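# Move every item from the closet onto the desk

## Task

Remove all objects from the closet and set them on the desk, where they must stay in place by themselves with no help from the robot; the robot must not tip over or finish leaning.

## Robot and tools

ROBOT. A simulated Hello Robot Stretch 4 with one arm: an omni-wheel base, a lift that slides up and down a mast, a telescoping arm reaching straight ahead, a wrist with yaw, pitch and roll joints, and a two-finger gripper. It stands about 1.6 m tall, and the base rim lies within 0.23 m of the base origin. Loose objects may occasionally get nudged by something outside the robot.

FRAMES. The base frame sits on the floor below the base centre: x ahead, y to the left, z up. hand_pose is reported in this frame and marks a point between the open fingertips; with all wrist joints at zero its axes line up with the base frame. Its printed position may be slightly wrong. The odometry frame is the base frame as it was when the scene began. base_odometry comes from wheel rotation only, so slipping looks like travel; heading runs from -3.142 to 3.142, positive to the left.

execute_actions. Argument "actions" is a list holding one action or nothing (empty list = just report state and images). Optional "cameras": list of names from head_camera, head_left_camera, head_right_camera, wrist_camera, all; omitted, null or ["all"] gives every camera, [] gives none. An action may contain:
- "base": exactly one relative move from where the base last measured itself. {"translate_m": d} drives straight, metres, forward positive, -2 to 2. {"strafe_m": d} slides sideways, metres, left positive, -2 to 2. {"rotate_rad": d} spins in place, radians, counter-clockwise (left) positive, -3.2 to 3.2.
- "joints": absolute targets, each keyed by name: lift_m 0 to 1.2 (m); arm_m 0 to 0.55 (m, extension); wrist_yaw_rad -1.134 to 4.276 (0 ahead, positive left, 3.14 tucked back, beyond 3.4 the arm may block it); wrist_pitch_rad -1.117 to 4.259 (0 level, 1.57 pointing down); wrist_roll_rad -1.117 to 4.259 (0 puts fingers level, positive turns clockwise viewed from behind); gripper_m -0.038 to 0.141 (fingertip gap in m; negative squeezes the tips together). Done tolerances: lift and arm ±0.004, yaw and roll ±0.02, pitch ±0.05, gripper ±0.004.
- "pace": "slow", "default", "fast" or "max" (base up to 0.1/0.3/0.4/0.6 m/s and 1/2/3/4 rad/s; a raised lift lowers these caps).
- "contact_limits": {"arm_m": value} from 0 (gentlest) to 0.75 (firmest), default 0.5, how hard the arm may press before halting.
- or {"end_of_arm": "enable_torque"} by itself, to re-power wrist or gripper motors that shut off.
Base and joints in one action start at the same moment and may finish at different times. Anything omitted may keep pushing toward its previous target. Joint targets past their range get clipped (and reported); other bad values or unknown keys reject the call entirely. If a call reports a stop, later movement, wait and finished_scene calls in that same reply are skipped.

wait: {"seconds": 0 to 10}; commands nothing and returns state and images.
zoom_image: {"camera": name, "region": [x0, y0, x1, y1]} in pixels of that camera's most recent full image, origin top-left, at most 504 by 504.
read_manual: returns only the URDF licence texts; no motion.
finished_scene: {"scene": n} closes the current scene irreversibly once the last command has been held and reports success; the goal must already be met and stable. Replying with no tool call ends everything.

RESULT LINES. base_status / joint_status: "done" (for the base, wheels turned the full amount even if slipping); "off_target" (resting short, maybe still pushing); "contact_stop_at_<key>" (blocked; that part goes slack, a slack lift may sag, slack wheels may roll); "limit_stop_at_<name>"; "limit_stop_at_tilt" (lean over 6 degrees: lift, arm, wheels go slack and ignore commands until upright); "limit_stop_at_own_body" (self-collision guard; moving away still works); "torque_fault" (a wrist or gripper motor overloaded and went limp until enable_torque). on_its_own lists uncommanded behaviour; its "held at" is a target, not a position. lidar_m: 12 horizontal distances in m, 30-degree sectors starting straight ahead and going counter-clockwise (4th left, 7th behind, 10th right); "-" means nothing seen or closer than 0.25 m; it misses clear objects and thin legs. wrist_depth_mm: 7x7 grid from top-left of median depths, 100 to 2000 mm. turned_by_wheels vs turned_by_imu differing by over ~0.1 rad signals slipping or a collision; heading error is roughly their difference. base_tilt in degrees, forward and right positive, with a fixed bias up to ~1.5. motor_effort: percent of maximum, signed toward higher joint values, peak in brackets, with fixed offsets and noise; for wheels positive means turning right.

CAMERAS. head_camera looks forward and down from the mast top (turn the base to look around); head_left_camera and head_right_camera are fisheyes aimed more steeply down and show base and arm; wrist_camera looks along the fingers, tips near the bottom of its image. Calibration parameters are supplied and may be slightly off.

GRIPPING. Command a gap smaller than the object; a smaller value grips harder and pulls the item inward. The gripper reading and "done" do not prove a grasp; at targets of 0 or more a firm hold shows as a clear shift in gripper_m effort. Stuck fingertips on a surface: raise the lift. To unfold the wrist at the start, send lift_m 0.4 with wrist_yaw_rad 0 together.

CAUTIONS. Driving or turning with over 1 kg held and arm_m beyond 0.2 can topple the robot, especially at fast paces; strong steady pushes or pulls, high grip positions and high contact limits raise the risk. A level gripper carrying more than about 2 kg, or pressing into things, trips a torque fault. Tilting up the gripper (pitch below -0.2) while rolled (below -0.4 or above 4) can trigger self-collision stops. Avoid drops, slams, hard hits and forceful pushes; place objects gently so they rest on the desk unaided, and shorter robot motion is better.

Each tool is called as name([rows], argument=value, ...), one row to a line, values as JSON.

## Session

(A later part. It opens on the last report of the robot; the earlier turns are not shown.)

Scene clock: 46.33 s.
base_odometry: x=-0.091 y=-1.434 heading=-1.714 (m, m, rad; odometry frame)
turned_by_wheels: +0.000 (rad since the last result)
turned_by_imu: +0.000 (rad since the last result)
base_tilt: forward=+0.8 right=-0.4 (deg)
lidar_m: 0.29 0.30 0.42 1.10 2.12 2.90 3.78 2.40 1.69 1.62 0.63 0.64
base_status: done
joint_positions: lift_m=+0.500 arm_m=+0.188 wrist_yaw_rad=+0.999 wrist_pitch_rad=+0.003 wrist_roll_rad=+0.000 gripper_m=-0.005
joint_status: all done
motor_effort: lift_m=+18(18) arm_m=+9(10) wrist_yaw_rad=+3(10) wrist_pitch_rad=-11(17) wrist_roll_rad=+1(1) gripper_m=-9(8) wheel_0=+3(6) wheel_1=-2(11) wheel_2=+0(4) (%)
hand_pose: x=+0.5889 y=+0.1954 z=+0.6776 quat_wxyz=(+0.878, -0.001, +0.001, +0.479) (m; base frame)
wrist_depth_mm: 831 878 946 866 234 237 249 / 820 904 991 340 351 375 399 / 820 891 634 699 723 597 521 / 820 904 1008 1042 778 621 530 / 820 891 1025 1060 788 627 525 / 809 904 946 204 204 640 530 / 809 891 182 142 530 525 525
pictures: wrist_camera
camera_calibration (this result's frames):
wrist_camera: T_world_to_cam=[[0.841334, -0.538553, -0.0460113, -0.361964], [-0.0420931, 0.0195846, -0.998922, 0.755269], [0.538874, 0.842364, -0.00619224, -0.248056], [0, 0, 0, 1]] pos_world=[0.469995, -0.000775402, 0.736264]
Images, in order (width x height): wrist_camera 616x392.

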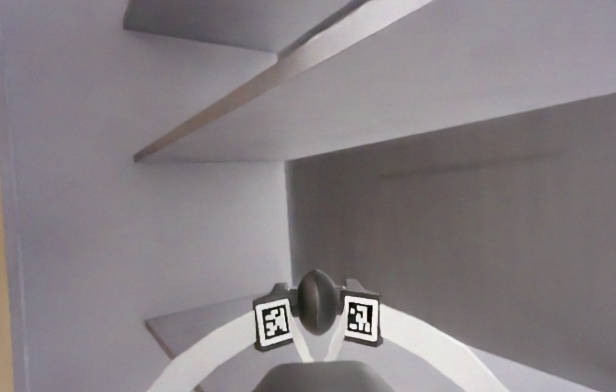

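execute_actions([
  {"joints":{"wrist_pitch_rad":0.45,"wrist_yaw_rad":1.1}},
], cameras=["wrist_camera"])

execute_actions([
  {"joints":{"lift_m":0.83},"pace":"fast"},
], cameras=["wrist_camera"])

execute_actions([
  {"joints":{"lift_m":1.15},"pace":"fast"},
], cameras=["wrist_camera"])

Scene clock: 47.80 s.
base_odometry: x=-0.091 y=-1.434 heading=-1.714 (m, m, rad; odometry frame)
turned_by_wheels: +0.000 (rad since the last result)
turned_by_imu: -0.001 (rad since the last result)
base_tilt: forward=+0.8 right=-0.4 (deg)
lidar_m: 0.28 0.32 0.43 1.08 2.15 2.90 3.78 2.40 1.67 1.63 0.64 0.63
base_status: not commanded
joint_positions: lift_m=+0.500 arm_m=+0.188 wrist_yaw_rad=+1.099 wrist_pitch_rad=+0.452 wrist_roll_rad=+0.000 gripper_m=-0.005
joint_status: all done
motor_effort: lift_m=+18(18) arm_m=+9(9) wrist_yaw_rad=+1(5) wrist_pitch_rad=-5(4) wrist_roll_rad=-1(1) gripper_m=-7(5) wheel_0=+3(3) wheel_1=-2(2) wheel_2=+0(0) (%)
hand_pose: x=+0.5551 y=+0.1916 z=+0.5526 quat_wxyz=(+0.831, -0.117, +0.191, +0.509) (m; base frame)
wrist_depth_mm: 750 820 891 976 778 621 521 / 699 854 946 1025 831 647 539 / 559 904 842 750 715 640 559 / 436 931 1025 535 525 504 488 / 362 976 1118 455 410 399 389 / 309 960 991 204 204 329 325 / 271 661 182 142 290 267 279
pictures: wrist_camera
camera_calibration (this result's frames):
wrist_camera: T_world_to_cam=[[0.881743, -0.469829, -0.0423092, -0.378998], [-0.240291, -0.370152, -0.897356, 0.757577], [0.405943, 0.801404, -0.439274, 0.0935372], [0, 0, 0, 1]] pos_world=[0.478246, 0.027393, 0.70487]
Images, in order (width x height): wrist_camera 616x392.

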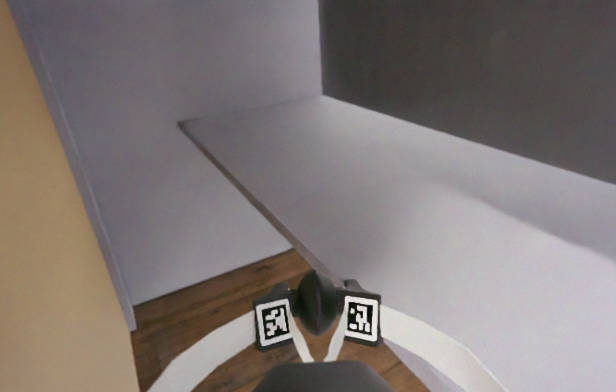

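Scene clock: 49.70 s.
base_odometry: x=-0.091 y=-1.434 heading=-1.714 (m, m, rad; odometry frame)
turned_by_wheels: +0.000 (rad since the last result)
turned_by_imu: -0.001 (rad since the last result)
base_tilt: forward=+0.9 right=-0.4 (deg)
lidar_m: 0.28 0.30 0.42 1.07 2.15 2.92 3.79 2.39 1.70 1.62 0.64 0.63
base_status: not commanded
joint_positions: lift_m=+0.830 arm_m=+0.188 wrist_yaw_rad=+1.100 wrist_pitch_rad=+0.452 wrist_roll_rad=+0.000 gripper_m=-0.005
joint_status: all done
motor_effort: lift_m=+23(27) arm_m=+9(9) wrist_yaw_rad=+1(3) wrist_pitch_rad=-7(7) wrist_roll_rad=+0(0) gripper_m=-8(7) wheel_0=+3(3) wheel_1=-2(2) wheel_2=+0(0) (%)
hand_pose: x=+0.5551 y=+0.1916 z=+0.8820 quat_wxyz=(+0.831, -0.117, +0.191, +0.509) (m; base frame)
wrist_depth_mm: 750 820 904 976 788 621 521 / 707 854 917 946 778 654 539 / 559 891 741 591 559 539 517 / 436 931 1042 445 410 397 387 / 359 991 1060 946 324 314 307 / 309 1008 1118 204 204 259 256 / 271 668 181 142 640 217 220
pictures: wrist_camera
camera_calibration (this result's frames):
wrist_camera: T_world_to_cam=[[0.881778, -0.469764, -0.0423051, -0.365075], [-0.240353, -0.370354, -0.897256, 1.05322], [0.405831, 0.801348, -0.439479, 0.238542], [0, 0, 0, 1]] pos_world=[0.47825, 0.0274083, 1.03439]
Images, in order (width x height): wrist_camera 616x392.

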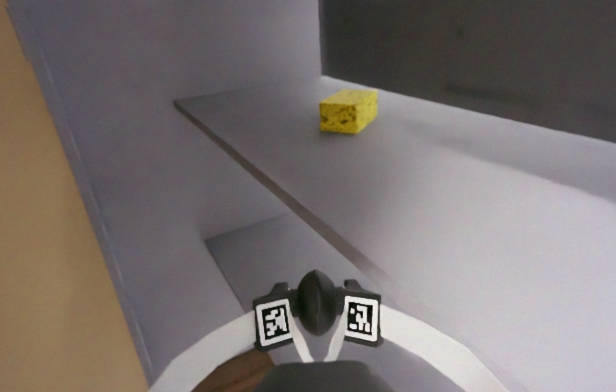

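Scene clock: 51.60 s.
base_odometry: x=-0.091 y=-1.434 heading=-1.714 (m, m, rad; odometry frame)
turned_by_wheels: +0.000 (rad since the last result)
turned_by_imu: -0.001 (rad since the last result)
base_tilt: forward=+0.9 right=-0.3 (deg)
lidar_m: 0.27 0.30 0.41 1.08 2.13 2.91 3.80 2.39 1.68 1.62 0.64 0.63
base_status: not commanded
joint_positions: lift_m=+1.150 arm_m=+0.188 wrist_yaw_rad=+1.100 wrist_pitch_rad=+0.452 wrist_roll_rad=+0.000 gripper_m=-0.005
joint_status: all done
motor_effort: lift_m=+23(25) arm_m=+9(9) wrist_yaw_rad=+2(2) wrist_pitch_rad=-6(7) wrist_roll_rad=+1(2) gripper_m=-10(6) wheel_0=+3(3) wheel_1=-2(2) wheel_2=+0(0) (%)
hand_pose: x=+0.5551 y=+0.1916 z=+1.2020 quat_wxyz=(+0.831, -0.117, +0.191, +0.509) (m; base frame)
wrist_depth_mm: 759 820 904 976 798 621 517 / 707 854 931 976 798 640 544 / 559 891 778 627 603 585 530 / 436 931 1042 477 442 430 418 / 362 976 991 809 347 340 332 / 307 1008 1118 205 204 281 277 / 271 668 182 142 564 232 237
pictures: wrist_camera
camera_calibration (this result's frames):
wrist_camera: T_world_to_cam=[[0.881781, -0.469757, -0.0423049, -0.351542], [-0.240358, -0.370374, -0.897246, 1.34034], [0.40582, 0.801344, -0.439499, 0.37921], [0, 0, 0, 1]] pos_world=[0.478254, 0.0274099, 1.35441]
Images, in order (width x height): wrist_camera 616x392.

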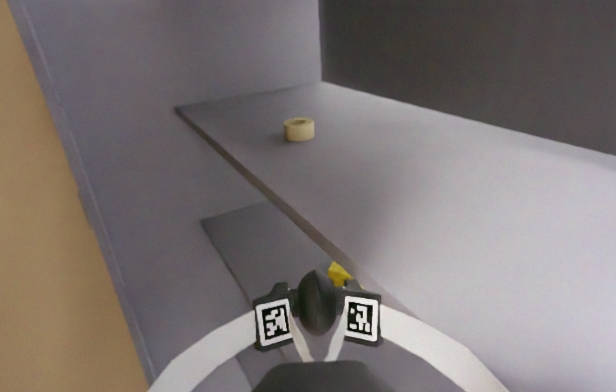

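execute_actions([
  {"joints":{"lift_m":0.18,"wrist_pitch_rad":0.25},"pace":"max"},
], cameras=["wrist_camera"])

execute_actions([
  {"base":{"strafe_m":0.07},"joints":{"wrist_yaw_rad":-0.3},"pace":"slow"},
], cameras=["wrist_camera","head_right_camera"])

Scene clock: 56.10 s.
base_odometry: x=-0.091 y=-1.434 heading=-1.714 (m, m, rad; odometry frame)
turned_by_wheels: +0.000 (rad since the last result)
turned_by_imu: -0.002 (rad since the last result)
base_tilt: forward=+0.8 right=-0.4 (deg)
lidar_m: 0.30 0.29 0.42 1.10 2.13 2.90 3.81 2.38 1.70 1.64 0.63 0.65
base_status: not commanded
joint_positions: lift_m=+0.180 arm_m=+0.188 wrist_yaw_rad=+1.100 wrist_pitch_rad=+0.253 wrist_roll_rad=+0.000 gripper_m=-0.005
joint_status: all done
motor_effort: lift_m=+19(26) arm_m=+9(9) wrist_yaw_rad=+2(2) wrist_pitch_rad=-10(16) wrist_roll_rad=+0(1) gripper_m=-10(5) wheel_0=+3(3) wheel_1=-1(2) wheel_2=+0(0) (%)
hand_pose: x=+0.5640 y=+0.2092 z=+0.2862 quat_wxyz=(+0.846, -0.066, +0.108, +0.518) (m; base frame)
wrist_depth_mm: 759 831 891 368 342 394 473 / 699 842 917 1025 809 640 535 / 627 866 976 1060 854 654 549 / 508 891 991 1098 891 676 559 / 433 904 960 991 878 699 574 / 382 778 741 205 204 661 574 / 342 615 181 142 530 530 554
pictures: wrist_camera
camera_calibration (this result's frames):
wrist_camera: T_world_to_cam=[[0.885796, -0.46188, -0.0450693, -0.393023], [-0.155777, -0.20445, -0.966403, 0.464683], [0.437148, 0.863057, -0.253051, -0.125036], [0, 0, 0, 1]] pos_world=[0.475184, 0.0213881, 0.399717]
Images, in order (width x height): wrist_camera 616x392.

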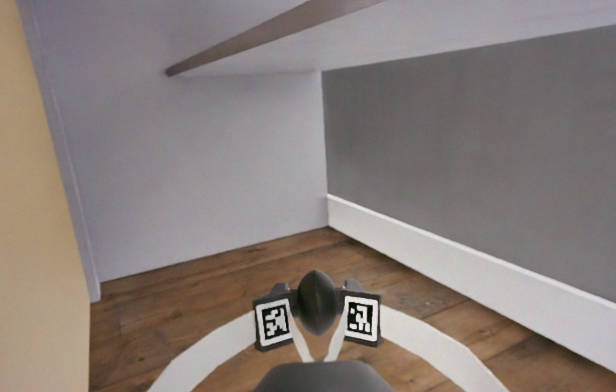

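Scene clock: 57.93 s.
base_odometry: x=-0.022 y=-1.444 heading=-1.716 (m, m, rad; odometry frame)
turned_by_wheels: -0.003 (rad since the last result)
turned_by_imu: -0.045 (rad since the last result)
base_tilt: forward=+0.6 right=-0.4 (deg)
lidar_m: 0.28 0.28 0.40 0.88 2.07 2.71 3.75 2.58 1.76 1.70 0.68 0.62
base_status: done
joint_positions: lift_m=+0.180 arm_m=+0.189 wrist_yaw_rad=-0.299 wrist_pitch_rad=+0.252 wrist_roll_rad=+0.000 gripper_m=-0.005
joint_status: all done
motor_effort: lift_m=+19(19) arm_m=+8(9) wrist_yaw_rad=-1(6) wrist_pitch_rad=-9(9) wrist_roll_rad=+0(1) gripper_m=-7(11) wheel_0=-24(23) wheel_1=+3(7) wheel_2=-12(13) (%)
hand_pose: x=+0.6006 y=-0.1659 z=+0.2863 quat_wxyz=(+0.981, +0.019, +0.124, -0.148) (m; base frame)
wrist_depth_mm: 250 263 282 307 342 389 473 / 521 559 609 647 715 750 615 / 535 574 627 676 732 788 621 / 549 597 640 699 750 809 634 / 564 609 661 715 788 809 654 / 585 621 654 204 204 699 654 / 580 609 182 141 530 525 554
pictures: head_right_camera, wrist_camera
camera_calibration (this result's frames):
wrist_camera: T_world_to_cam=[[-0.303737, -0.951692, -0.0450063, 0.0344365], [-0.22786, 0.118428, -0.966465, 0.490632], [0.925107, -0.283296, -0.252824, -0.300582], [0, 0, 0, 1]] pos_world=[0.400326, -0.110485, 0.399734]
Images, in order (width x height): head_right_camera 420x672, wrist_camera 616x392.

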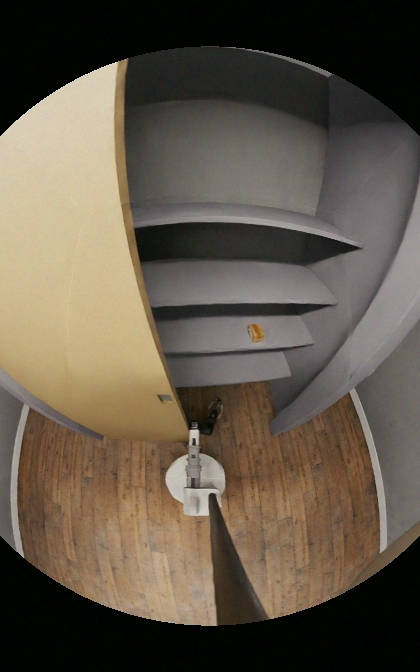

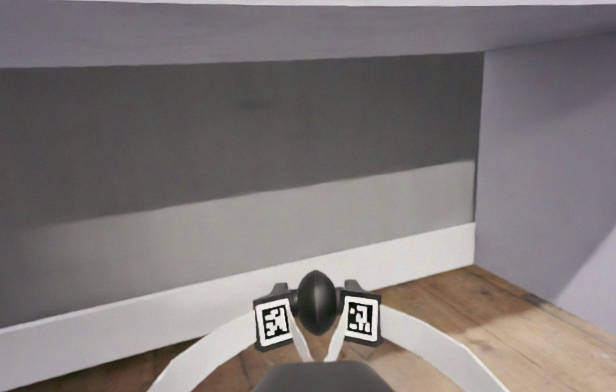

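execute_actions([
  {"base":{"strafe_m":-0.27},"joints":{"wrist_yaw_rad":0.35,"wrist_pitch_rad":0.6,"arm_m":0.1,"gripper_m":0.14}},
], cameras=["wrist_camera","head_camera"])

Scene clock: 60.80 s.
base_odometry: x=-0.290 y=-1.405 heading=-1.716 (m, m, rad; odometry frame)
turned_by_wheels: +0.000 (rad since the last result)
turned_by_imu: -0.001 (rad since the last result)
base_tilt: forward=+0.9 right=-0.5 (deg)
lidar_m: 0.60 0.39 0.42 1.05 2.33 3.05 3.74 2.20 1.50 1.42 0.45 0.48
base_status: done
joint_positions: lift_m=+0.180 arm_m=+0.102 wrist_yaw_rad=+0.350 wrist_pitch_rad=+0.602 wrist_roll_rad=+0.000 gripper_m=+0.140
joint_status: all done
motor_effort: lift_m=+20(20) arm_m=-9(9) wrist_yaw_rad=+1(9) wrist_pitch_rad=-7(9) wrist_roll_rad=+0(1) gripper_m=+0(6) wheel_0=+1(22) wheel_1=-1(10) wheel_2=-1(7) (%)
hand_pose: x=+0.5259 y=-0.0007 z=+0.1950 quat_wxyz=(+0.941, -0.051, +0.292, +0.166) (m; base frame)
wrist_depth_mm: 788 732 691 647 621 585 559 / 866 798 759 707 668 627 603 / 854 831 788 759 707 668 634 / 668 661 647 634 615 609 597 / 559 549 539 530 517 512 500 / 480 225 459 452 445 200 433 / 418 397 399 143 389 377 384
pictures: head_camera, wrist_camera
camera_calibration (this result's frames):
wrist_camera: T_world_to_cam=[[0.319409, -0.946812, -0.0390575, -0.16392], [-0.549539, -0.151495, -0.821618, 0.506561], [0.772, 0.283896, -0.568699, -0.0652269], [0, 0, 0, 1]] pos_world=[0.381088, -0.0599422, 0.372702]
Images, in order (width x height): head_camera 420x560, wrist_camera 616x392.

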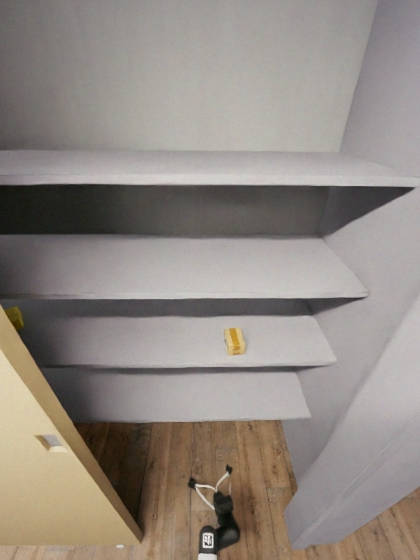

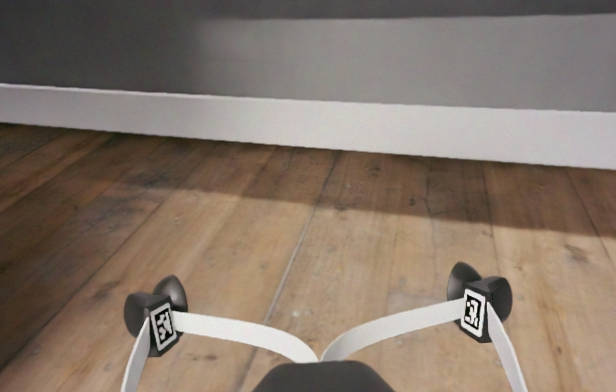

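execute_actions([
  {"joints":{"wrist_yaw_rad":0.0,"wrist_pitch_rad":0.3,"arm_m":0.08,"lift_m":0.79},"pace":"max"},
], cameras=["wrist_camera","head_camera"])

Scene clock: 63.47 s.
base_odometry: x=-0.290 y=-1.405 heading=-1.716 (m, m, rad; odometry frame)
turned_by_wheels: +0.000 (rad since the last result)
turned_by_imu: -0.001 (rad since the last result)
base_tilt: forward=+0.9 right=-0.5 (deg)
lidar_m: 0.60 0.40 0.42 1.02 2.33 3.08 3.76 2.18 1.50 1.41 0.46 0.50
base_status: not commanded
joint_positions: lift_m=+0.790 arm_m=+0.082 wrist_yaw_rad=+0.000 wrist_pitch_rad=+0.302 wrist_roll_rad=+0.000 gripper_m=+0.140
joint_status: all done
motor_effort: lift_m=+22(27) arm_m=-9(10) wrist_yaw_rad=-1(7) wrist_pitch_rad=-9(15) wrist_roll_rad=+1(1) gripper_m=-1(0) wheel_0=+1(2) wheel_1=-1(1) wheel_2=-1(1) (%)
hand_pose: x=+0.5279 y=-0.0873 z=+0.8822 quat_wxyz=(+0.989, +0.000, +0.151, +0.000) (m; base frame)
wrist_depth_mm: 640 647 661 668 683 676 512 / 661 668 691 699 699 707 517 / 699 715 715 715 732 683 530 / 597 569 544 394 496 473 459 / 402 389 375 364 373 366 373 / 798 224 809 831 842 201 559 / 809 759 768 143 741 707 554
pictures: head_camera, wrist_camera
camera_calibration (this result's frames):
wrist_camera: T_world_to_cam=[[-0.0113395, -0.998947, -0.0444665, -0.0449641], [-0.300684, 0.0458177, -0.952623, 1.06055], [0.953657, 0.00256813, -0.300886, -0.00812669], [0, 0, 0, 1]] pos_world=[0.326131, -0.0934879, 1.00586]
Images, in order (width x height): head_camera 420x560, wrist_camera 616x392.

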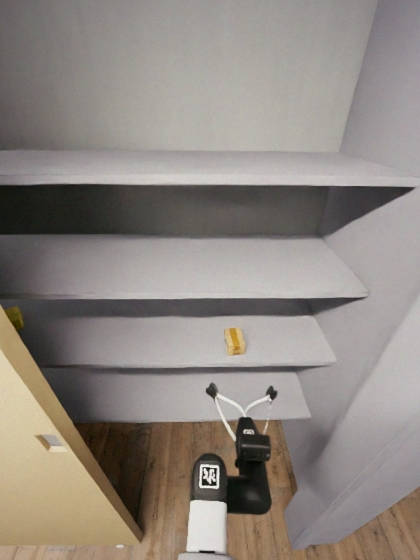

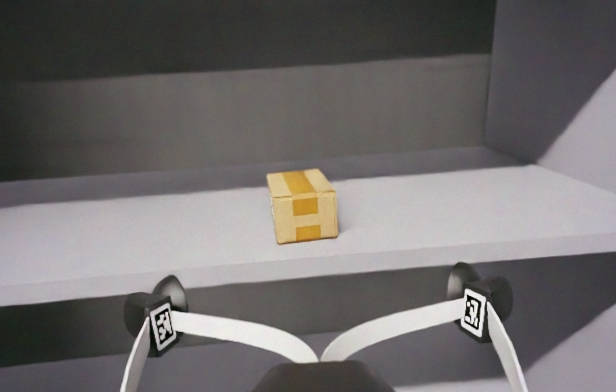

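execute_actions([
  {"joints":{"wrist_yaw_rad":0.06,"arm_m":0.29,"lift_m":0.778},"contact_limits":{"arm_m":0.25}},
], cameras=["wrist_camera","head_camera"])

Scene clock: 65.77 s.
base_odometry: x=-0.290 y=-1.405 heading=-1.716 (m, m, rad; odometry frame)
turned_by_wheels: +0.000 (rad since the last result)
turned_by_imu: -0.001 (rad since the last result)
base_tilt: forward=+0.8 right=-0.4 (deg)
lidar_m: 0.61 0.40 0.41 1.01 2.35 3.07 3.78 2.21 1.50 1.40 0.46 0.50
base_status: not commanded
joint_positions: lift_m=+0.778 arm_m=+0.288 wrist_yaw_rad=+0.060 wrist_pitch_rad=+0.302 wrist_roll_rad=+0.000 gripper_m=+0.140
joint_status: all done
motor_effort: lift_m=+18(23) arm_m=+9(9) wrist_yaw_rad=+1(1) wrist_pitch_rad=-10(8) wrist_roll_rad=-2(0) gripper_m=+1(1) wheel_0=+2(1) wheel_1=-1(1) wheel_2=-1(1) (%)
contact_limits: arm_m 0.25
hand_pose: x=+0.7394 y=-0.0707 z=+0.8706 quat_wxyz=(+0.988, -0.004, +0.151, +0.030) (m; base frame)
wrist_depth_mm: 473 473 469 473 469 473 477 / 492 492 492 492 488 496 496 / 512 512 508 517 512 512 512 / 525 521 504 477 455 439 421 / 370 357 342 222 320 315 306 / 278 225 260 172 179 200 242 / 224 209 211 142 189 196 200
pictures: head_camera, wrist_camera
camera_calibration (this result's frames):
wrist_camera: T_world_to_cam=[[0.0482744, -0.997844, -0.0444674, -0.0705146], [-0.302793, 0.0278047, -0.952651, 1.11265], [0.951833, 0.0594531, -0.300798, -0.208081], [0, 0, 0, 1]] pos_world=[0.538365, -0.0889284, 0.994241]
Images, in order (width x height): head_camera 420x560, wrist_camera 616x392.

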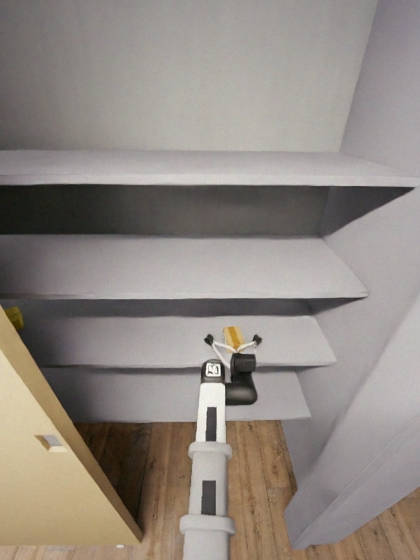

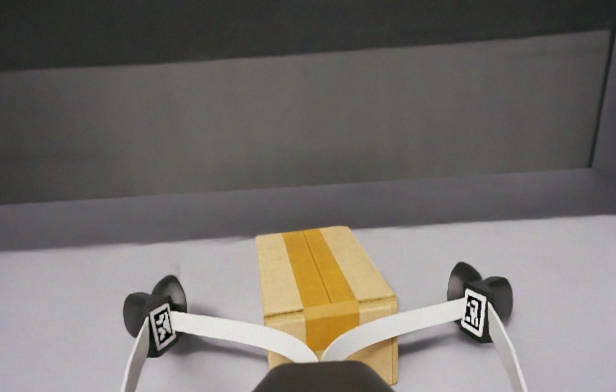

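execute_actions([
  {"joints":{"gripper_m":0.025}},
], cameras=["wrist_camera"])

execute_actions([
  {"joints":{"lift_m":0.81}},
], cameras=["wrist_camera"])

Scene clock: 68.30 s.
base_odometry: x=-0.290 y=-1.405 heading=-1.716 (m, m, rad; odometry frame)
turned_by_wheels: +0.000 (rad since the last result)
turned_by_imu: -0.001 (rad since the last result)
base_tilt: forward=+0.9 right=-0.4 (deg)
lidar_m: 0.61 0.39 0.40 1.01 2.35 3.08 3.75 2.22 1.51 1.43 0.46 0.47
base_status: not commanded
joint_positions: lift_m=+0.778 arm_m=+0.288 wrist_yaw_rad=+0.060 wrist_pitch_rad=+0.303 wrist_roll_rad=+0.000 gripper_m=+0.025
joint_status: all done
motor_effort: lift_m=+18(18) arm_m=+9(9) wrist_yaw_rad=+0(1) wrist_pitch_rad=-11(10) wrist_roll_rad=+2(2) gripper_m=-20(17) wheel_0=+1(1) wheel_1=-1(1) wheel_2=-1(1) (%)
hand_pose: x=+0.7394 y=-0.0707 z=+0.8704 quat_wxyz=(+0.988, -0.004, +0.151, +0.030) (m; base frame)
wrist_depth_mm: 469 469 473 473 473 477 473 / 496 492 492 492 492 492 500 / 512 512 512 521 517 512 512 / 525 525 496 473 452 433 421 / 368 353 343 215 319 314 307 / 278 270 193 169 180 244 240 / 224 203 203 138 189 188 198
pictures: wrist_camera
camera_calibration (this result's frames):
wrist_camera: T_world_to_cam=[[0.048246, -0.997846, -0.0444596, -0.0705091], [-0.30341, 0.0277673, -0.952455, 1.11275], [0.951638, 0.0594417, -0.301417, -0.207403], [0, 0, 0, 1]] pos_world=[0.538394, -0.0889269, 0.994193]
Images, in order (width x height): wrist_camera 616x392.

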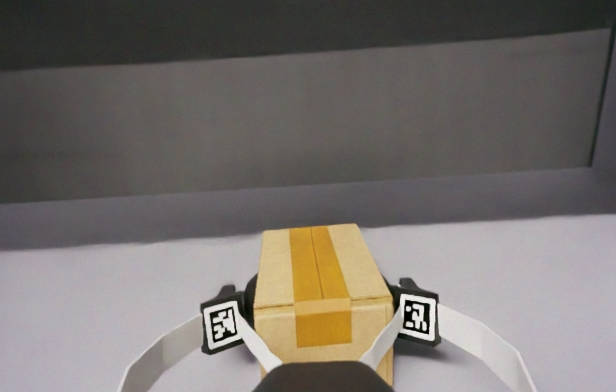

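Scene clock: 69.23 s.
base_odometry: x=-0.290 y=-1.405 heading=-1.716 (m, m, rad; odometry frame)
turned_by_wheels: +0.000 (rad since the last result)
turned_by_imu: +0.000 (rad since the last result)
base_tilt: forward=+0.9 right=-0.4 (deg)
lidar_m: 0.60 0.41 0.41 1.01 2.31 3.05 3.77 2.19 1.50 1.42 0.47 0.47
base_status: not commanded
joint_positions: lift_m=+0.810 arm_m=+0.288 wrist_yaw_rad=+0.060 wrist_pitch_rad=+0.303 wrist_roll_rad=+0.000 gripper_m=+0.025
joint_status: all done
motor_effort: lift_m=+24(27) arm_m=+9(9) wrist_yaw_rad=+1(0) wrist_pitch_rad=-11(13) wrist_roll_rad=+2(0) gripper_m=-17(19) wheel_0=+1(2) wheel_1=-1(1) wheel_2=-1(0) (%)
hand_pose: x=+0.7394 y=-0.0707 z=+0.9018 quat_wxyz=(+0.988, -0.004, +0.151, +0.030) (m; base frame)
wrist_depth_mm: 473 469 473 469 473 473 477 / 492 492 492 492 492 492 496 / 512 512 512 517 512 512 512 / 535 535 530 535 525 530 504 / 445 433 418 215 384 379 373 / 334 325 193 169 179 296 291 / 270 246 246 138 229 227 240
pictures: wrist_camera
camera_calibration (this result's frames):
wrist_camera: T_world_to_cam=[[0.0482347, -0.997846, -0.0444569, -0.0691079], [-0.303645, 0.0277535, -0.952381, 1.14275], [0.951564, 0.0594369, -0.301652, -0.197655], [0, 0, 0, 1]] pos_world=[0.538405, -0.0889263, 1.02564]
Images, in order (width x height): wrist_camera 616x392.

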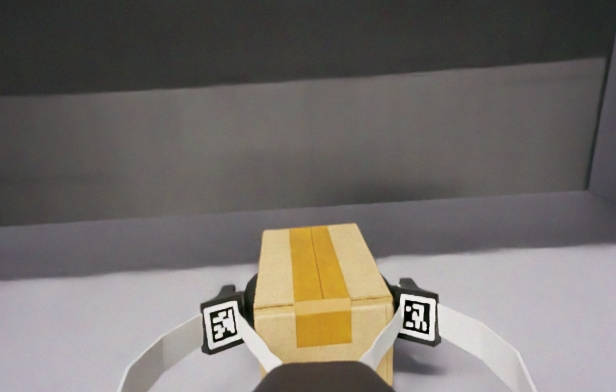

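execute_actions([
  {"base":{"translate_m":-2.0},"joints":{"arm_m":0.0},"pace":"max"},
], cameras=[])

execute_actions([
  {"base":{"rotate_rad":-3.15},"pace":"fast"},
])

Scene clock: 75.90 s.
base_odometry: x=+0.001 y=+0.574 heading=-1.717 (m, m, rad; odometry frame)
turned_by_wheels: +0.000 (rad since the last result)
turned_by_imu: -0.001 (rad since the last result)
base_tilt: forward=+0.8 right=-0.4 (deg)
lidar_m: 2.29 2.35 2.29 2.14 2.21 1.81 0.87 0.91 1.24 1.53 1.58 2.07
base_status: done
joint_positions: lift_m=+0.810 arm_m=+0.002 wrist_yaw_rad=+0.060 wrist_pitch_rad=+0.304 wrist_roll_rad=+0.000 gripper_m=+0.025
joint_status: all done
motor_effort: lift_m=+23(24) arm_m=-9(9) wrist_yaw_rad=+2(1) wrist_pitch_rad=-13(12) wrist_roll_rad=+3(0) gripper_m=-21(19) wheel_0=-3(8) wheel_1=-1(10) wheel_2=+0(18) (%)
hand_pose: x=+0.4525 y=-0.0708 z=+0.9017 quat_wxyz=(+0.988, -0.004, +0.151, +0.030) (m; base frame)
wrist_depth_mm: 1921 1863 1808 - - - - / - 1921 1983 - - - - / - - - - - - - / - - - - - - - / - - - 215 - - - / 1863 1863 193 170 179 1661 1618 / 1499 1397 1397 138 1281 1281 1308
pictures: none
No camera images: the call's "cameras" was empty. Leave "cameras" out to get every camera's image.

Scene clock: 78.63 s.
base_odometry: x=+0.001 y=+0.574 heading=+1.417 (m, m, rad; odometry frame)
turned_by_wheels: -3.149 (rad since the last result)
turned_by_imu: -3.078 (rad since the last result)
base_tilt: forward=+0.8 right=-0.5 (deg)
lidar_m: 0.88 0.91 1.26 1.52 1.57 2.06 2.30 2.33 2.28 2.15 2.22 1.81
base_status: done
joint_positions: lift_m=+0.810 arm_m=+0.002 wrist_yaw_rad=+0.060 wrist_pitch_rad=+0.304 wrist_roll_rad=+0.000 gripper_m=+0.025
joint_status: not commanded
motor_effort: lift_m=+23(23) arm_m=-9(9) wrist_yaw_rad=+1(0) wrist_pitch_rad=-13(13) wrist_roll_rad=+1(1) gripper_m=-17(21) wheel_0=+2(7) wheel_1=+3(12) wheel_2=+2(5) (%)
hand_pose: x=+0.4525 y=-0.0708 z=+0.9018 quat_wxyz=(+0.988, -0.004, +0.151, +0.030) (m; base frame)
wrist_depth_mm: 1366 1336 1366 1366 1366 1366 1336 / 1397 1397 1366 1430 1397 1397 1430 / 831 1499 1499 1499 1464 1464 1499 / 1576 1537 1576 1499 1499 1537 1576 / 1618 1661 1618 215 1576 1618 1618 / 1661 1708 194 170 179 1661 1618 / 1537 1397 1397 138 1281 1281 1397
pictures: head_camera, head_left_camera, head_right_camera, wrist_camera
camera_calibration (this result's frames):
wrist_camera: T_world_to_cam=[[0.0482042, -0.997848, -0.0444479, -0.0552715], [-0.303943, 0.0277355, -0.952286, 1.05573], [0.95147, 0.0594139, -0.301952, 0.075624], [0, 0, 0, 1]] pos_world=[0.251591, -0.0889267, 1.02573]
Images, in order (width x height): head_camera 420x560, head_left_camera 420x672, head_right_camera 420x672, wrist_camera 616x392.

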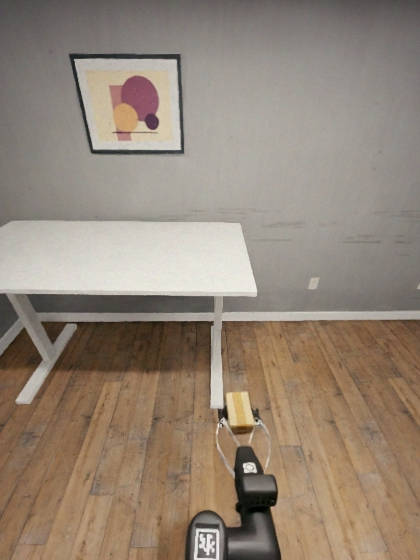

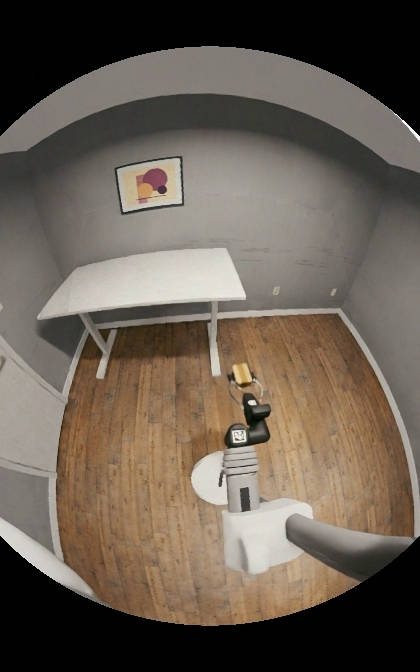

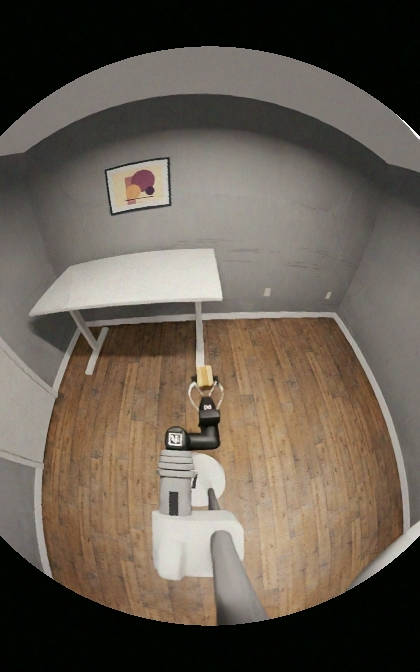

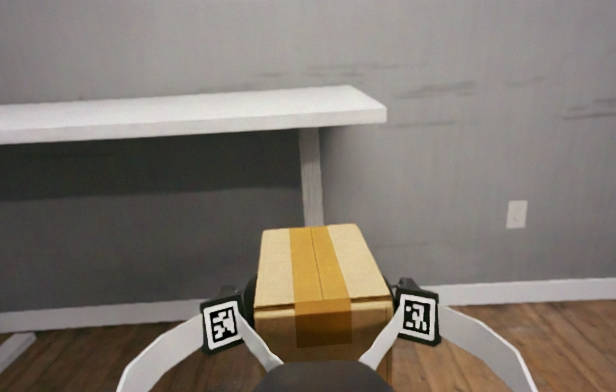

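execute_actions([
  {"base":{"rotate_rad":0.35},"joints":{"lift_m":0.94,"arm_m":0.2},"pace":"fast"},
], cameras=[])

execute_actions([
  {"base":{"translate_m":0.15},"joints":{"arm_m":0.52},"contact_limits":{"arm_m":0.25}},
], cameras=["wrist_camera","head_camera"])

Scene clock: 80.83 s.
base_odometry: x=+0.001 y=+0.574 heading=+1.767 (m, m, rad; odometry frame)
turned_by_wheels: +0.350 (rad since the last result)
turned_by_imu: +0.341 (rad since the last result)
base_tilt: forward=+0.9 right=-0.4 (deg)
lidar_m: 0.89 1.06 1.53 1.53 1.79 2.30 2.29 2.47 2.16 2.15 1.97 0.88
base_status: done
joint_positions: lift_m=+0.940 arm_m=+0.198 wrist_yaw_rad=+0.060 wrist_pitch_rad=+0.303 wrist_roll_rad=+0.000 gripper_m=+0.025
joint_status: all done
motor_effort: lift_m=+24(29) arm_m=+9(10) wrist_yaw_rad=+0(3) wrist_pitch_rad=-11(13) wrist_roll_rad=+1(0) gripper_m=-15(15) wheel_0=+0(8) wheel_1=-4(6) wheel_2=+0(10) (%)
hand_pose: x=+0.6494 y=-0.0707 z=+1.0318 quat_wxyz=(+0.988, -0.004, +0.151, +0.030) (m; base frame)
wrist_depth_mm: 1537 1464 1336 1255 1160 1098 1042 / 1576 1576 1430 1308 1205 1118 1060 / 1499 1308 1205 1118 1042 946 904 / 820 707 668 634 603 580 564 / 1537 1808 1661 214 496 469 430 / 1618 1863 193 170 180 831 1229 / 1576 1397 1576 138 1430 831 1281
pictures: none
No camera images: the call's "cameras" was empty. Leave "cameras" out to get every camera's image.

Scene clock: 82.90 s.
base_odometry: x=-0.028 y=+0.721 heading=+1.767 (m, m, rad; odometry frame)
turned_by_wheels: +0.000 (rad since the last result)
turned_by_imu: -0.001 (rad since the last result)
base_tilt: forward=+0.9 right=-0.4 (deg)
lidar_m: 0.75 0.89 1.49 1.51 1.79 2.45 2.43 2.51 2.19 2.21 1.79 0.74
base_status: done
joint_positions: lift_m=+0.940 arm_m=+0.518 wrist_yaw_rad=+0.060 wrist_pitch_rad=+0.303 wrist_roll_rad=+0.000 gripper_m=+0.025
joint_status: all done
motor_effort: lift_m=+24(24) arm_m=+9(9) wrist_yaw_rad=+0(0) wrist_pitch_rad=-12(13) wrist_roll_rad=+4(0) gripper_m=-15(18) wheel_0=+2(8) wheel_1=+4(8) wheel_2=-2(12) (%)
contact_limits: arm_m 0.25
hand_pose: x=+0.9694 y=-0.0707 z=+1.0318 quat_wxyz=(+0.988, -0.004, +0.151, +0.030) (m; base frame)
wrist_depth_mm: 1060 976 878 809 750 715 668 / 1118 1008 931 854 798 732 699 / 1182 1060 946 891 831 778 723 / 732 699 661 634 603 580 559 / 488 473 455 215 424 415 407 / 368 357 193 169 179 325 320 / 297 271 268 138 253 250 265
pictures: head_camera, wrist_camera
camera_calibration (this result's frames):
wrist_camera: T_world_to_cam=[[0.0483651, -0.99784, -0.04445, -0.0745189], [-0.303831, 0.0276958, -0.952323, 1.33649], [0.951498, 0.0595645, -0.301835, -0.377045], [0, 0, 0, 1]] pos_world=[0.76843, -0.0889147, 1.15566]
Images, in order (width x height): head_camera 420x560, wrist_camera 616x392.

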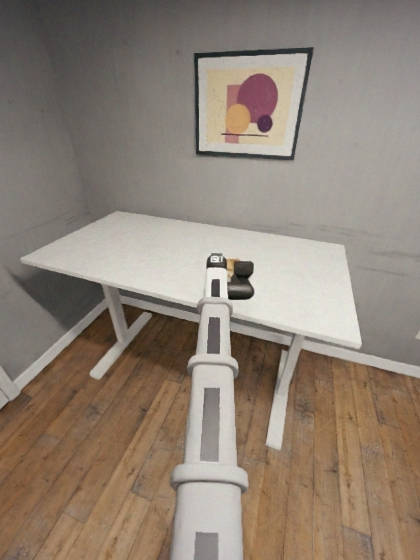

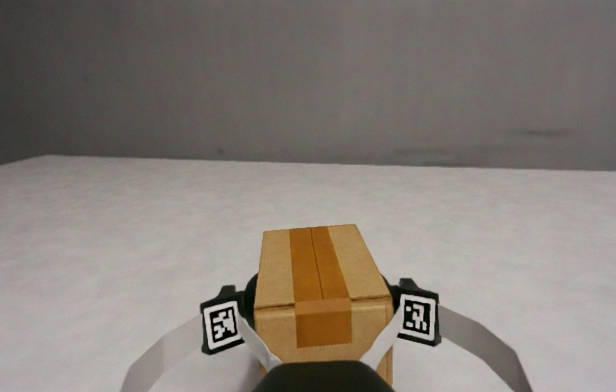

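execute_actions([
  {"joints":{"lift_m":0.891}},
], cameras=[])

execute_actions([
  {"joints":{"gripper_m":0.1}},
], cameras=["wrist_camera"])

Scene clock: 84.50 s.
base_odometry: x=-0.028 y=+0.721 heading=+1.767 (m, m, rad; odometry frame)
turned_by_wheels: +0.000 (rad since the last result)
turned_by_imu: -0.001 (rad since the last result)
base_tilt: forward=+0.8 right=-0.4 (deg)
lidar_m: 0.75 0.91 1.50 1.50 1.79 2.44 2.44 2.52 2.20 2.20 1.80 0.73
base_status: not commanded
joint_positions: lift_m=+0.891 arm_m=+0.518 wrist_yaw_rad=+0.060 wrist_pitch_rad=+0.303 wrist_roll_rad=+0.000 gripper_m=+0.025
joint_status: all done
motor_effort: lift_m=+18(25) arm_m=+9(9) wrist_yaw_rad=+0(0) wrist_pitch_rad=-12(12) wrist_roll_rad=+0(1) gripper_m=-15(19) wheel_0=+2(2) wheel_1=+4(4) wheel_2=-2(2) (%)
hand_pose: x=+0.9694 y=-0.0707 z=+0.9832 quat_wxyz=(+0.988, -0.004, +0.151, +0.030) (m; base frame)
wrist_depth_mm: 1060 960 878 809 768 723 676 / 1118 1008 931 854 778 732 691 / 1078 991 931 866 798 750 699 / 554 521 500 477 455 439 424 / 370 355 345 215 320 315 307 / 279 271 193 170 179 245 242 / 224 204 204 138 190 189 200
pictures: none
No camera images: the call's "cameras" was empty. Leave "cameras" out to get every camera's image.

Scene clock: 86.07 s.
base_odometry: x=-0.028 y=+0.721 heading=+1.767 (m, m, rad; odometry frame)
turned_by_wheels: +0.000 (rad since the last result)
turned_by_imu: -0.001 (rad since the last result)
base_tilt: forward=+0.9 right=-0.4 (deg)
lidar_m: 0.73 0.90 1.49 1.50 1.81 2.46 2.44 2.50 2.18 2.20 1.80 0.72
base_status: not commanded
joint_positions: lift_m=+0.891 arm_m=+0.518 wrist_yaw_rad=+0.060 wrist_pitch_rad=+0.303 wrist_roll_rad=+0.000 gripper_m=+0.100
joint_status: all done
motor_effort: lift_m=+18(18) arm_m=+9(9) wrist_yaw_rad=+0(0) wrist_pitch_rad=-10(14) wrist_roll_rad=-1(1) gripper_m=-4(17) wheel_0=+1(2) wheel_1=+4(4) wheel_2=-2(2) (%)
hand_pose: x=+0.9694 y=-0.0707 z=+0.9834 quat_wxyz=(+0.988, -0.004, +0.151, +0.030) (m; base frame)
wrist_depth_mm: 1060 960 878 820 759 715 668 / 1098 1025 917 842 788 741 691 / 1078 1008 946 866 809 750 707 / 554 525 504 480 462 439 427 / 373 359 345 223 322 315 309 / 279 270 200 185 193 235 243 / 225 212 207 143 198 195 200
pictures: wrist_camera
camera_calibration (this result's frames):
wrist_camera: T_world_to_cam=[[0.0483863, -0.997839, -0.0444559, -0.0766838], [-0.30337, 0.0277238, -0.95247, 1.29013], [0.951644, 0.0595731, -0.301373, -0.392286], [0, 0, 0, 1]] pos_world=[0.768415, -0.0889159, 1.10718]
Images, in order (width x height): wrist_camera 616x392.

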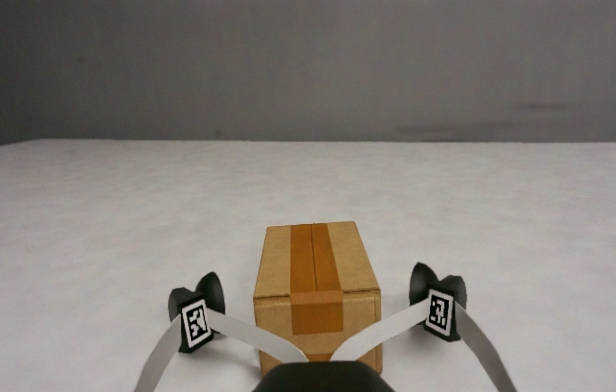

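execute_actions([
  {"base":{"translate_m":-0.15},"joints":{"arm_m":0.0,"gripper_m":0.12},"pace":"max"},
], cameras=[])

execute_actions([
  {"base":{"rotate_rad":2.81},"joints":{"lift_m":0.5},"pace":"max"},
], cameras=["head_camera"])

Scene clock: 88.70 s.
base_odometry: x=+0.001 y=+0.574 heading=+1.767 (m, m, rad; odometry frame)
turned_by_wheels: +0.000 (rad since the last result)
turned_by_imu: -0.001 (rad since the last result)
base_tilt: forward=+0.8 right=-0.4 (deg)
lidar_m: 0.89 1.07 1.54 1.53 1.81 2.31 2.30 2.47 2.14 2.17 1.95 0.88
base_status: done
joint_positions: lift_m=+0.891 arm_m=+0.002 wrist_yaw_rad=+0.060 wrist_pitch_rad=+0.303 wrist_roll_rad=+0.000 gripper_m=+0.120
joint_status: all done
motor_effort: lift_m=+18(18) arm_m=-9(10) wrist_yaw_rad=+1(0) wrist_pitch_rad=-10(11) wrist_roll_rad=+1(1) gripper_m=+0(2) wheel_0=-2(8) wheel_1=-3(9) wheel_2=+2(11) (%)
hand_pose: x=+0.4526 y=-0.0708 z=+0.9835 quat_wxyz=(+0.988, -0.004, +0.151, +0.030) (m; base frame)
wrist_depth_mm: 1618 1708 1576 1430 1336 1229 1160 / 1618 1708 1661 1499 1397 1308 1205 / 1499 1025 946 809 798 750 707 / 1618 1863 1808 1576 1537 1366 1336 / 1708 1921 1863 1756 1537 1464 1336 / 1661 1576 1863 1756 1618 210 1430 / 1576 1576 1499 142 1499 1366 1430
pictures: none
No camera images: the call's "cameras" was empty. Leave "cameras" out to get every camera's image.

Scene clock: 91.43 s.
base_odometry: x=+0.001 y=+0.574 heading=-1.707 (m, m, rad; odometry frame)
turned_by_wheels: +2.809 (rad since the last result)
turned_by_imu: +2.743 (rad since the last result)
base_tilt: forward=+0.9 right=-0.4 (deg)
lidar_m: 2.29 2.33 2.27 2.13 2.23 1.79 0.88 0.92 1.24 1.53 1.60 2.09
base_status: done
joint_positions: lift_m=+0.500 arm_m=+0.002 wrist_yaw_rad=+0.060 wrist_pitch_rad=+0.302 wrist_roll_rad=+0.000 gripper_m=+0.120
joint_status: all done
motor_effort: lift_m=+19(20) arm_m=-9(9) wrist_yaw_rad=+0(1) wrist_pitch_rad=-9(8) wrist_roll_rad=+0(1) gripper_m=+1(1) wheel_0=-3(9) wheel_1=-2(9) wheel_2=-4(8) (%)
hand_pose: x=+0.4526 y=-0.0707 z=+0.5924 quat_wxyz=(+0.988, -0.004, +0.151, +0.030) (m; base frame)
wrist_depth_mm: 1863 1863 1863 - 1921 - - / - 1921 1983 - 1921 - - / - - - - - - - / - - - - - - - / 1756 1708 1618 1576 1576 1499 1464 / 1308 1255 1182 1182 1138 210 1138 / 1060 1008 1008 142 960 917 946
pictures: head_camera
Images, in order (width x height): head_camera 420x560.

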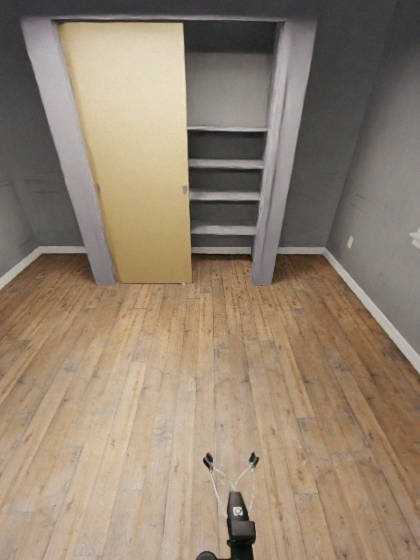

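execute_actions([
  {"base":{"translate_m":2.0},"joints":{"lift_m":0.81,"wrist_yaw_rad":0.0},"pace":"max"},
], cameras=["head_camera","head_left_camera"])

Scene clock: 97.33 s.
base_odometry: x=-0.270 y=-1.408 heading=-1.707 (m, m, rad; odometry frame)
turned_by_wheels: +0.000 (rad since the last result)
turned_by_imu: -0.004 (rad since the last result)
base_tilt: forward=+0.8 right=-0.4 (deg)
lidar_m: 0.60 0.37 0.42 1.05 2.33 3.06 3.75 2.20 1.52 1.44 0.48 0.51
base_status: done
joint_positions: lift_m=+0.810 arm_m=+0.002 wrist_yaw_rad=+0.000 wrist_pitch_rad=+0.302 wrist_roll_rad=+0.000 gripper_m=+0.120
joint_status: all done
motor_effort: lift_m=+22(26) arm_m=-9(9) wrist_yaw_rad=+0(3) wrist_pitch_rad=-10(10) wrist_roll_rad=+0(1) gripper_m=+0(3) wheel_0=+2(7) wheel_1=+1(9) wheel_2=+2(22) (%)
hand_pose: x=+0.4479 y=-0.0874 z=+0.9022 quat_wxyz=(+0.989, +0.000, +0.151, +0.000) (m; base frame)
wrist_depth_mm: 715 723 732 741 750 741 549 / 741 750 759 768 778 778 564 / 778 788 798 798 820 759 574 / 676 647 615 591 564 539 517 / 452 462 452 466 891 715 574 / 891 891 891 917 917 210 585 / 842 798 798 141 768 732 597
pictures: head_camera, head_left_camera
Images, in order (width x height): head_camera 420x560, head_left_camera 420x672.

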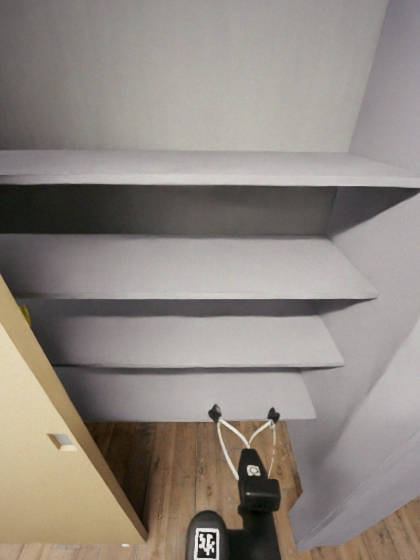

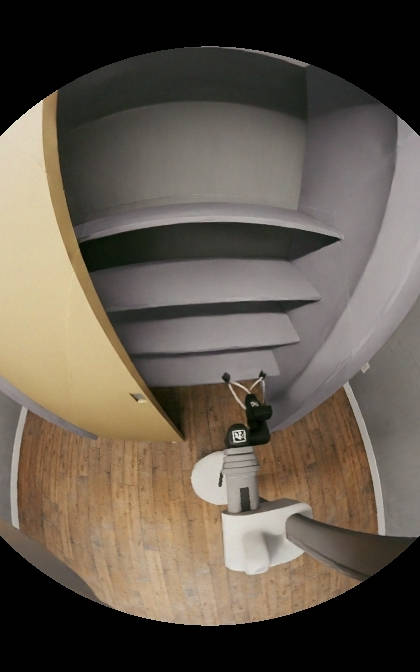

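execute_actions([
  {"base":{"translate_m":0.33}},
], cameras=[])

execute_actions([
  {"base":{"rotate_rad":1.1}},
])

Scene clock: 100.33 s.
base_odometry: x=-0.315 y=-1.734 heading=-1.706 (m, m, rad; odometry frame)
turned_by_wheels: +0.000 (rad since the last result)
turned_by_imu: -0.001 (rad since the last result)
base_tilt: forward=+0.9 right=-0.4 (deg)
lidar_m: 0.28 0.30 0.40 0.25 2.36 3.08 4.11 2.15 1.51 0.34 0.37 0.31
base_status: done
joint_positions: lift_m=+0.810 arm_m=+0.002 wrist_yaw_rad=+0.000 wrist_pitch_rad=+0.302 wrist_roll_rad=+0.000 gripper_m=+0.120
joint_status: not commanded
motor_effort: lift_m=+22(22) arm_m=-9(9) wrist_yaw_rad=+1(0) wrist_pitch_rad=-7(9) wrist_roll_rad=+0(2) gripper_m=-2(0) wheel_0=+2(7) wheel_1=+3(4) wheel_2=-2(16) (%)
hand_pose: x=+0.4479 y=-0.0874 z=+0.9022 quat_wxyz=(+0.989, +0.000, +0.151, +0.000) (m; base frame)
wrist_depth_mm: 427 430 433 442 445 452 455 / 442 449 452 459 462 469 473 / 459 466 469 477 484 492 496 / 480 488 492 496 504 504 504 / 455 436 421 410 397 384 379 / 342 320 303 314 296 209 296 / 274 257 258 142 245 238 243
pictures: none
No camera images: the call's "cameras" was empty. Leave "cameras" out to get every camera's image.

Scene clock: 102.10 s.
base_odometry: x=-0.315 y=-1.734 heading=-0.607 (m, m, rad; odometry frame)
turned_by_wheels: +1.099 (rad since the last result)
turned_by_imu: +1.073 (rad since the last result)
base_tilt: forward=+0.7 right=-0.5 (deg)
lidar_m: 0.43 0.25 2.37 3.23 3.17 2.09 1.49 0.35 0.39 0.30 0.28 0.31
base_status: done
joint_positions: lift_m=+0.810 arm_m=+0.002 wrist_yaw_rad=+0.000 wrist_pitch_rad=+0.302 wrist_roll_rad=+0.000 gripper_m=+0.120
joint_status: not commanded
motor_effort: lift_m=+22(22) arm_m=-9(9) wrist_yaw_rad=+0(0) wrist_pitch_rad=-10(8) wrist_roll_rad=+1(1) gripper_m=-2(1) wheel_0=-2(7) wheel_1=-4(4) wheel_2=-2(10) (%)
hand_pose: x=+0.4479 y=-0.0874 z=+0.9022 quat_wxyz=(+0.989, +0.000, +0.151, +0.000) (m; base frame)
wrist_depth_mm: 798 854 946 854 699 559 469 / 831 904 1008 976 732 569 484 / 842 917 991 917 750 585 492 / 878 946 621 591 564 539 484 / 820 991 484 407 397 387 377 / 750 1025 364 325 296 210 296 / 647 1042 798 142 245 239 244
pictures: head_camera, head_left_camera, head_right_camera, wrist_camera
camera_calibration (this result's frames):
wrist_camera: T_world_to_cam=[[-0.011521, -0.998945, -0.0444634, -0.0449523], [-0.300588, 0.0458695, -0.95265, 1.05559], [0.953684, 0.00238971, -0.3008, 0.0741474], [0, 0, 0, 1]] pos_world=[0.246066, -0.0935014, 1.02591]
Images, in order (width x height): head_camera 420x560, head_left_camera 420x672, head_right_camera 420x672, wrist_camera 616x392.

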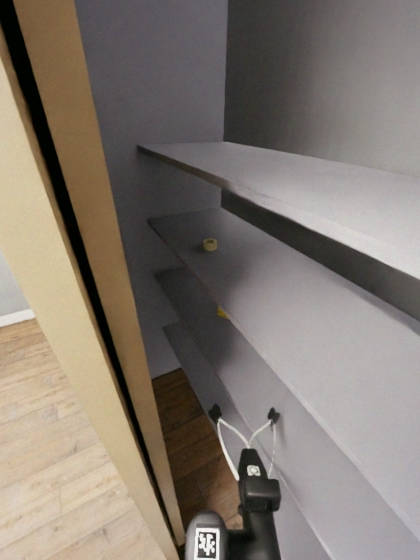

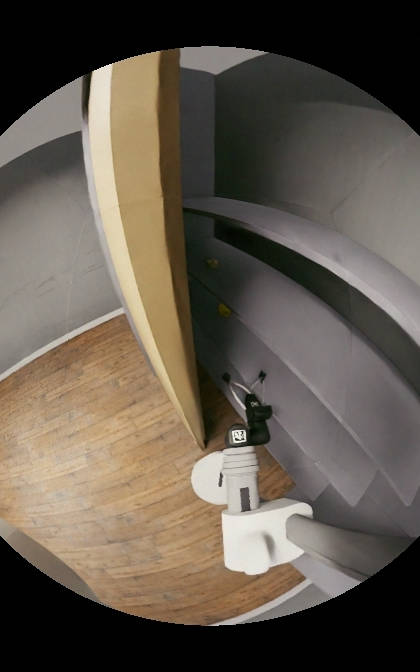

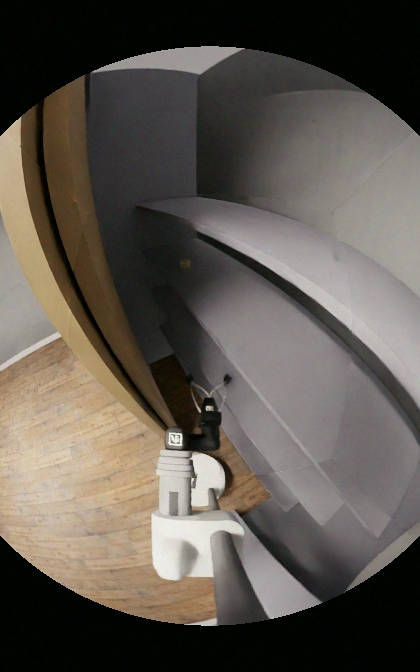

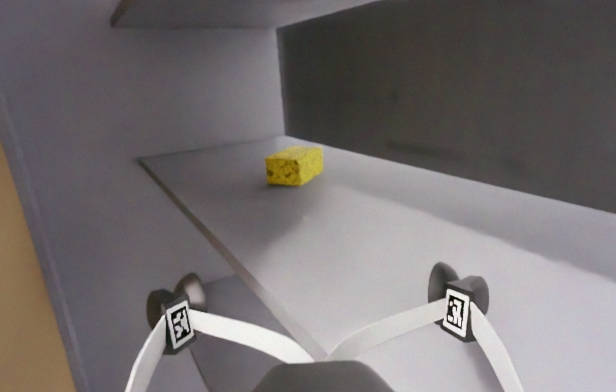

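zoom_image(camera="wrist_camera", region=[240, 125, 350, 205])

Region (240, 125, 350, 205) of wrist_camera's 616x392 image, scaled by 4.582; it fills the top 367 rows of this view, and the rest is white.

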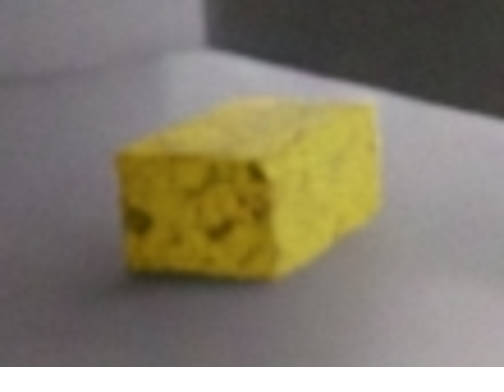

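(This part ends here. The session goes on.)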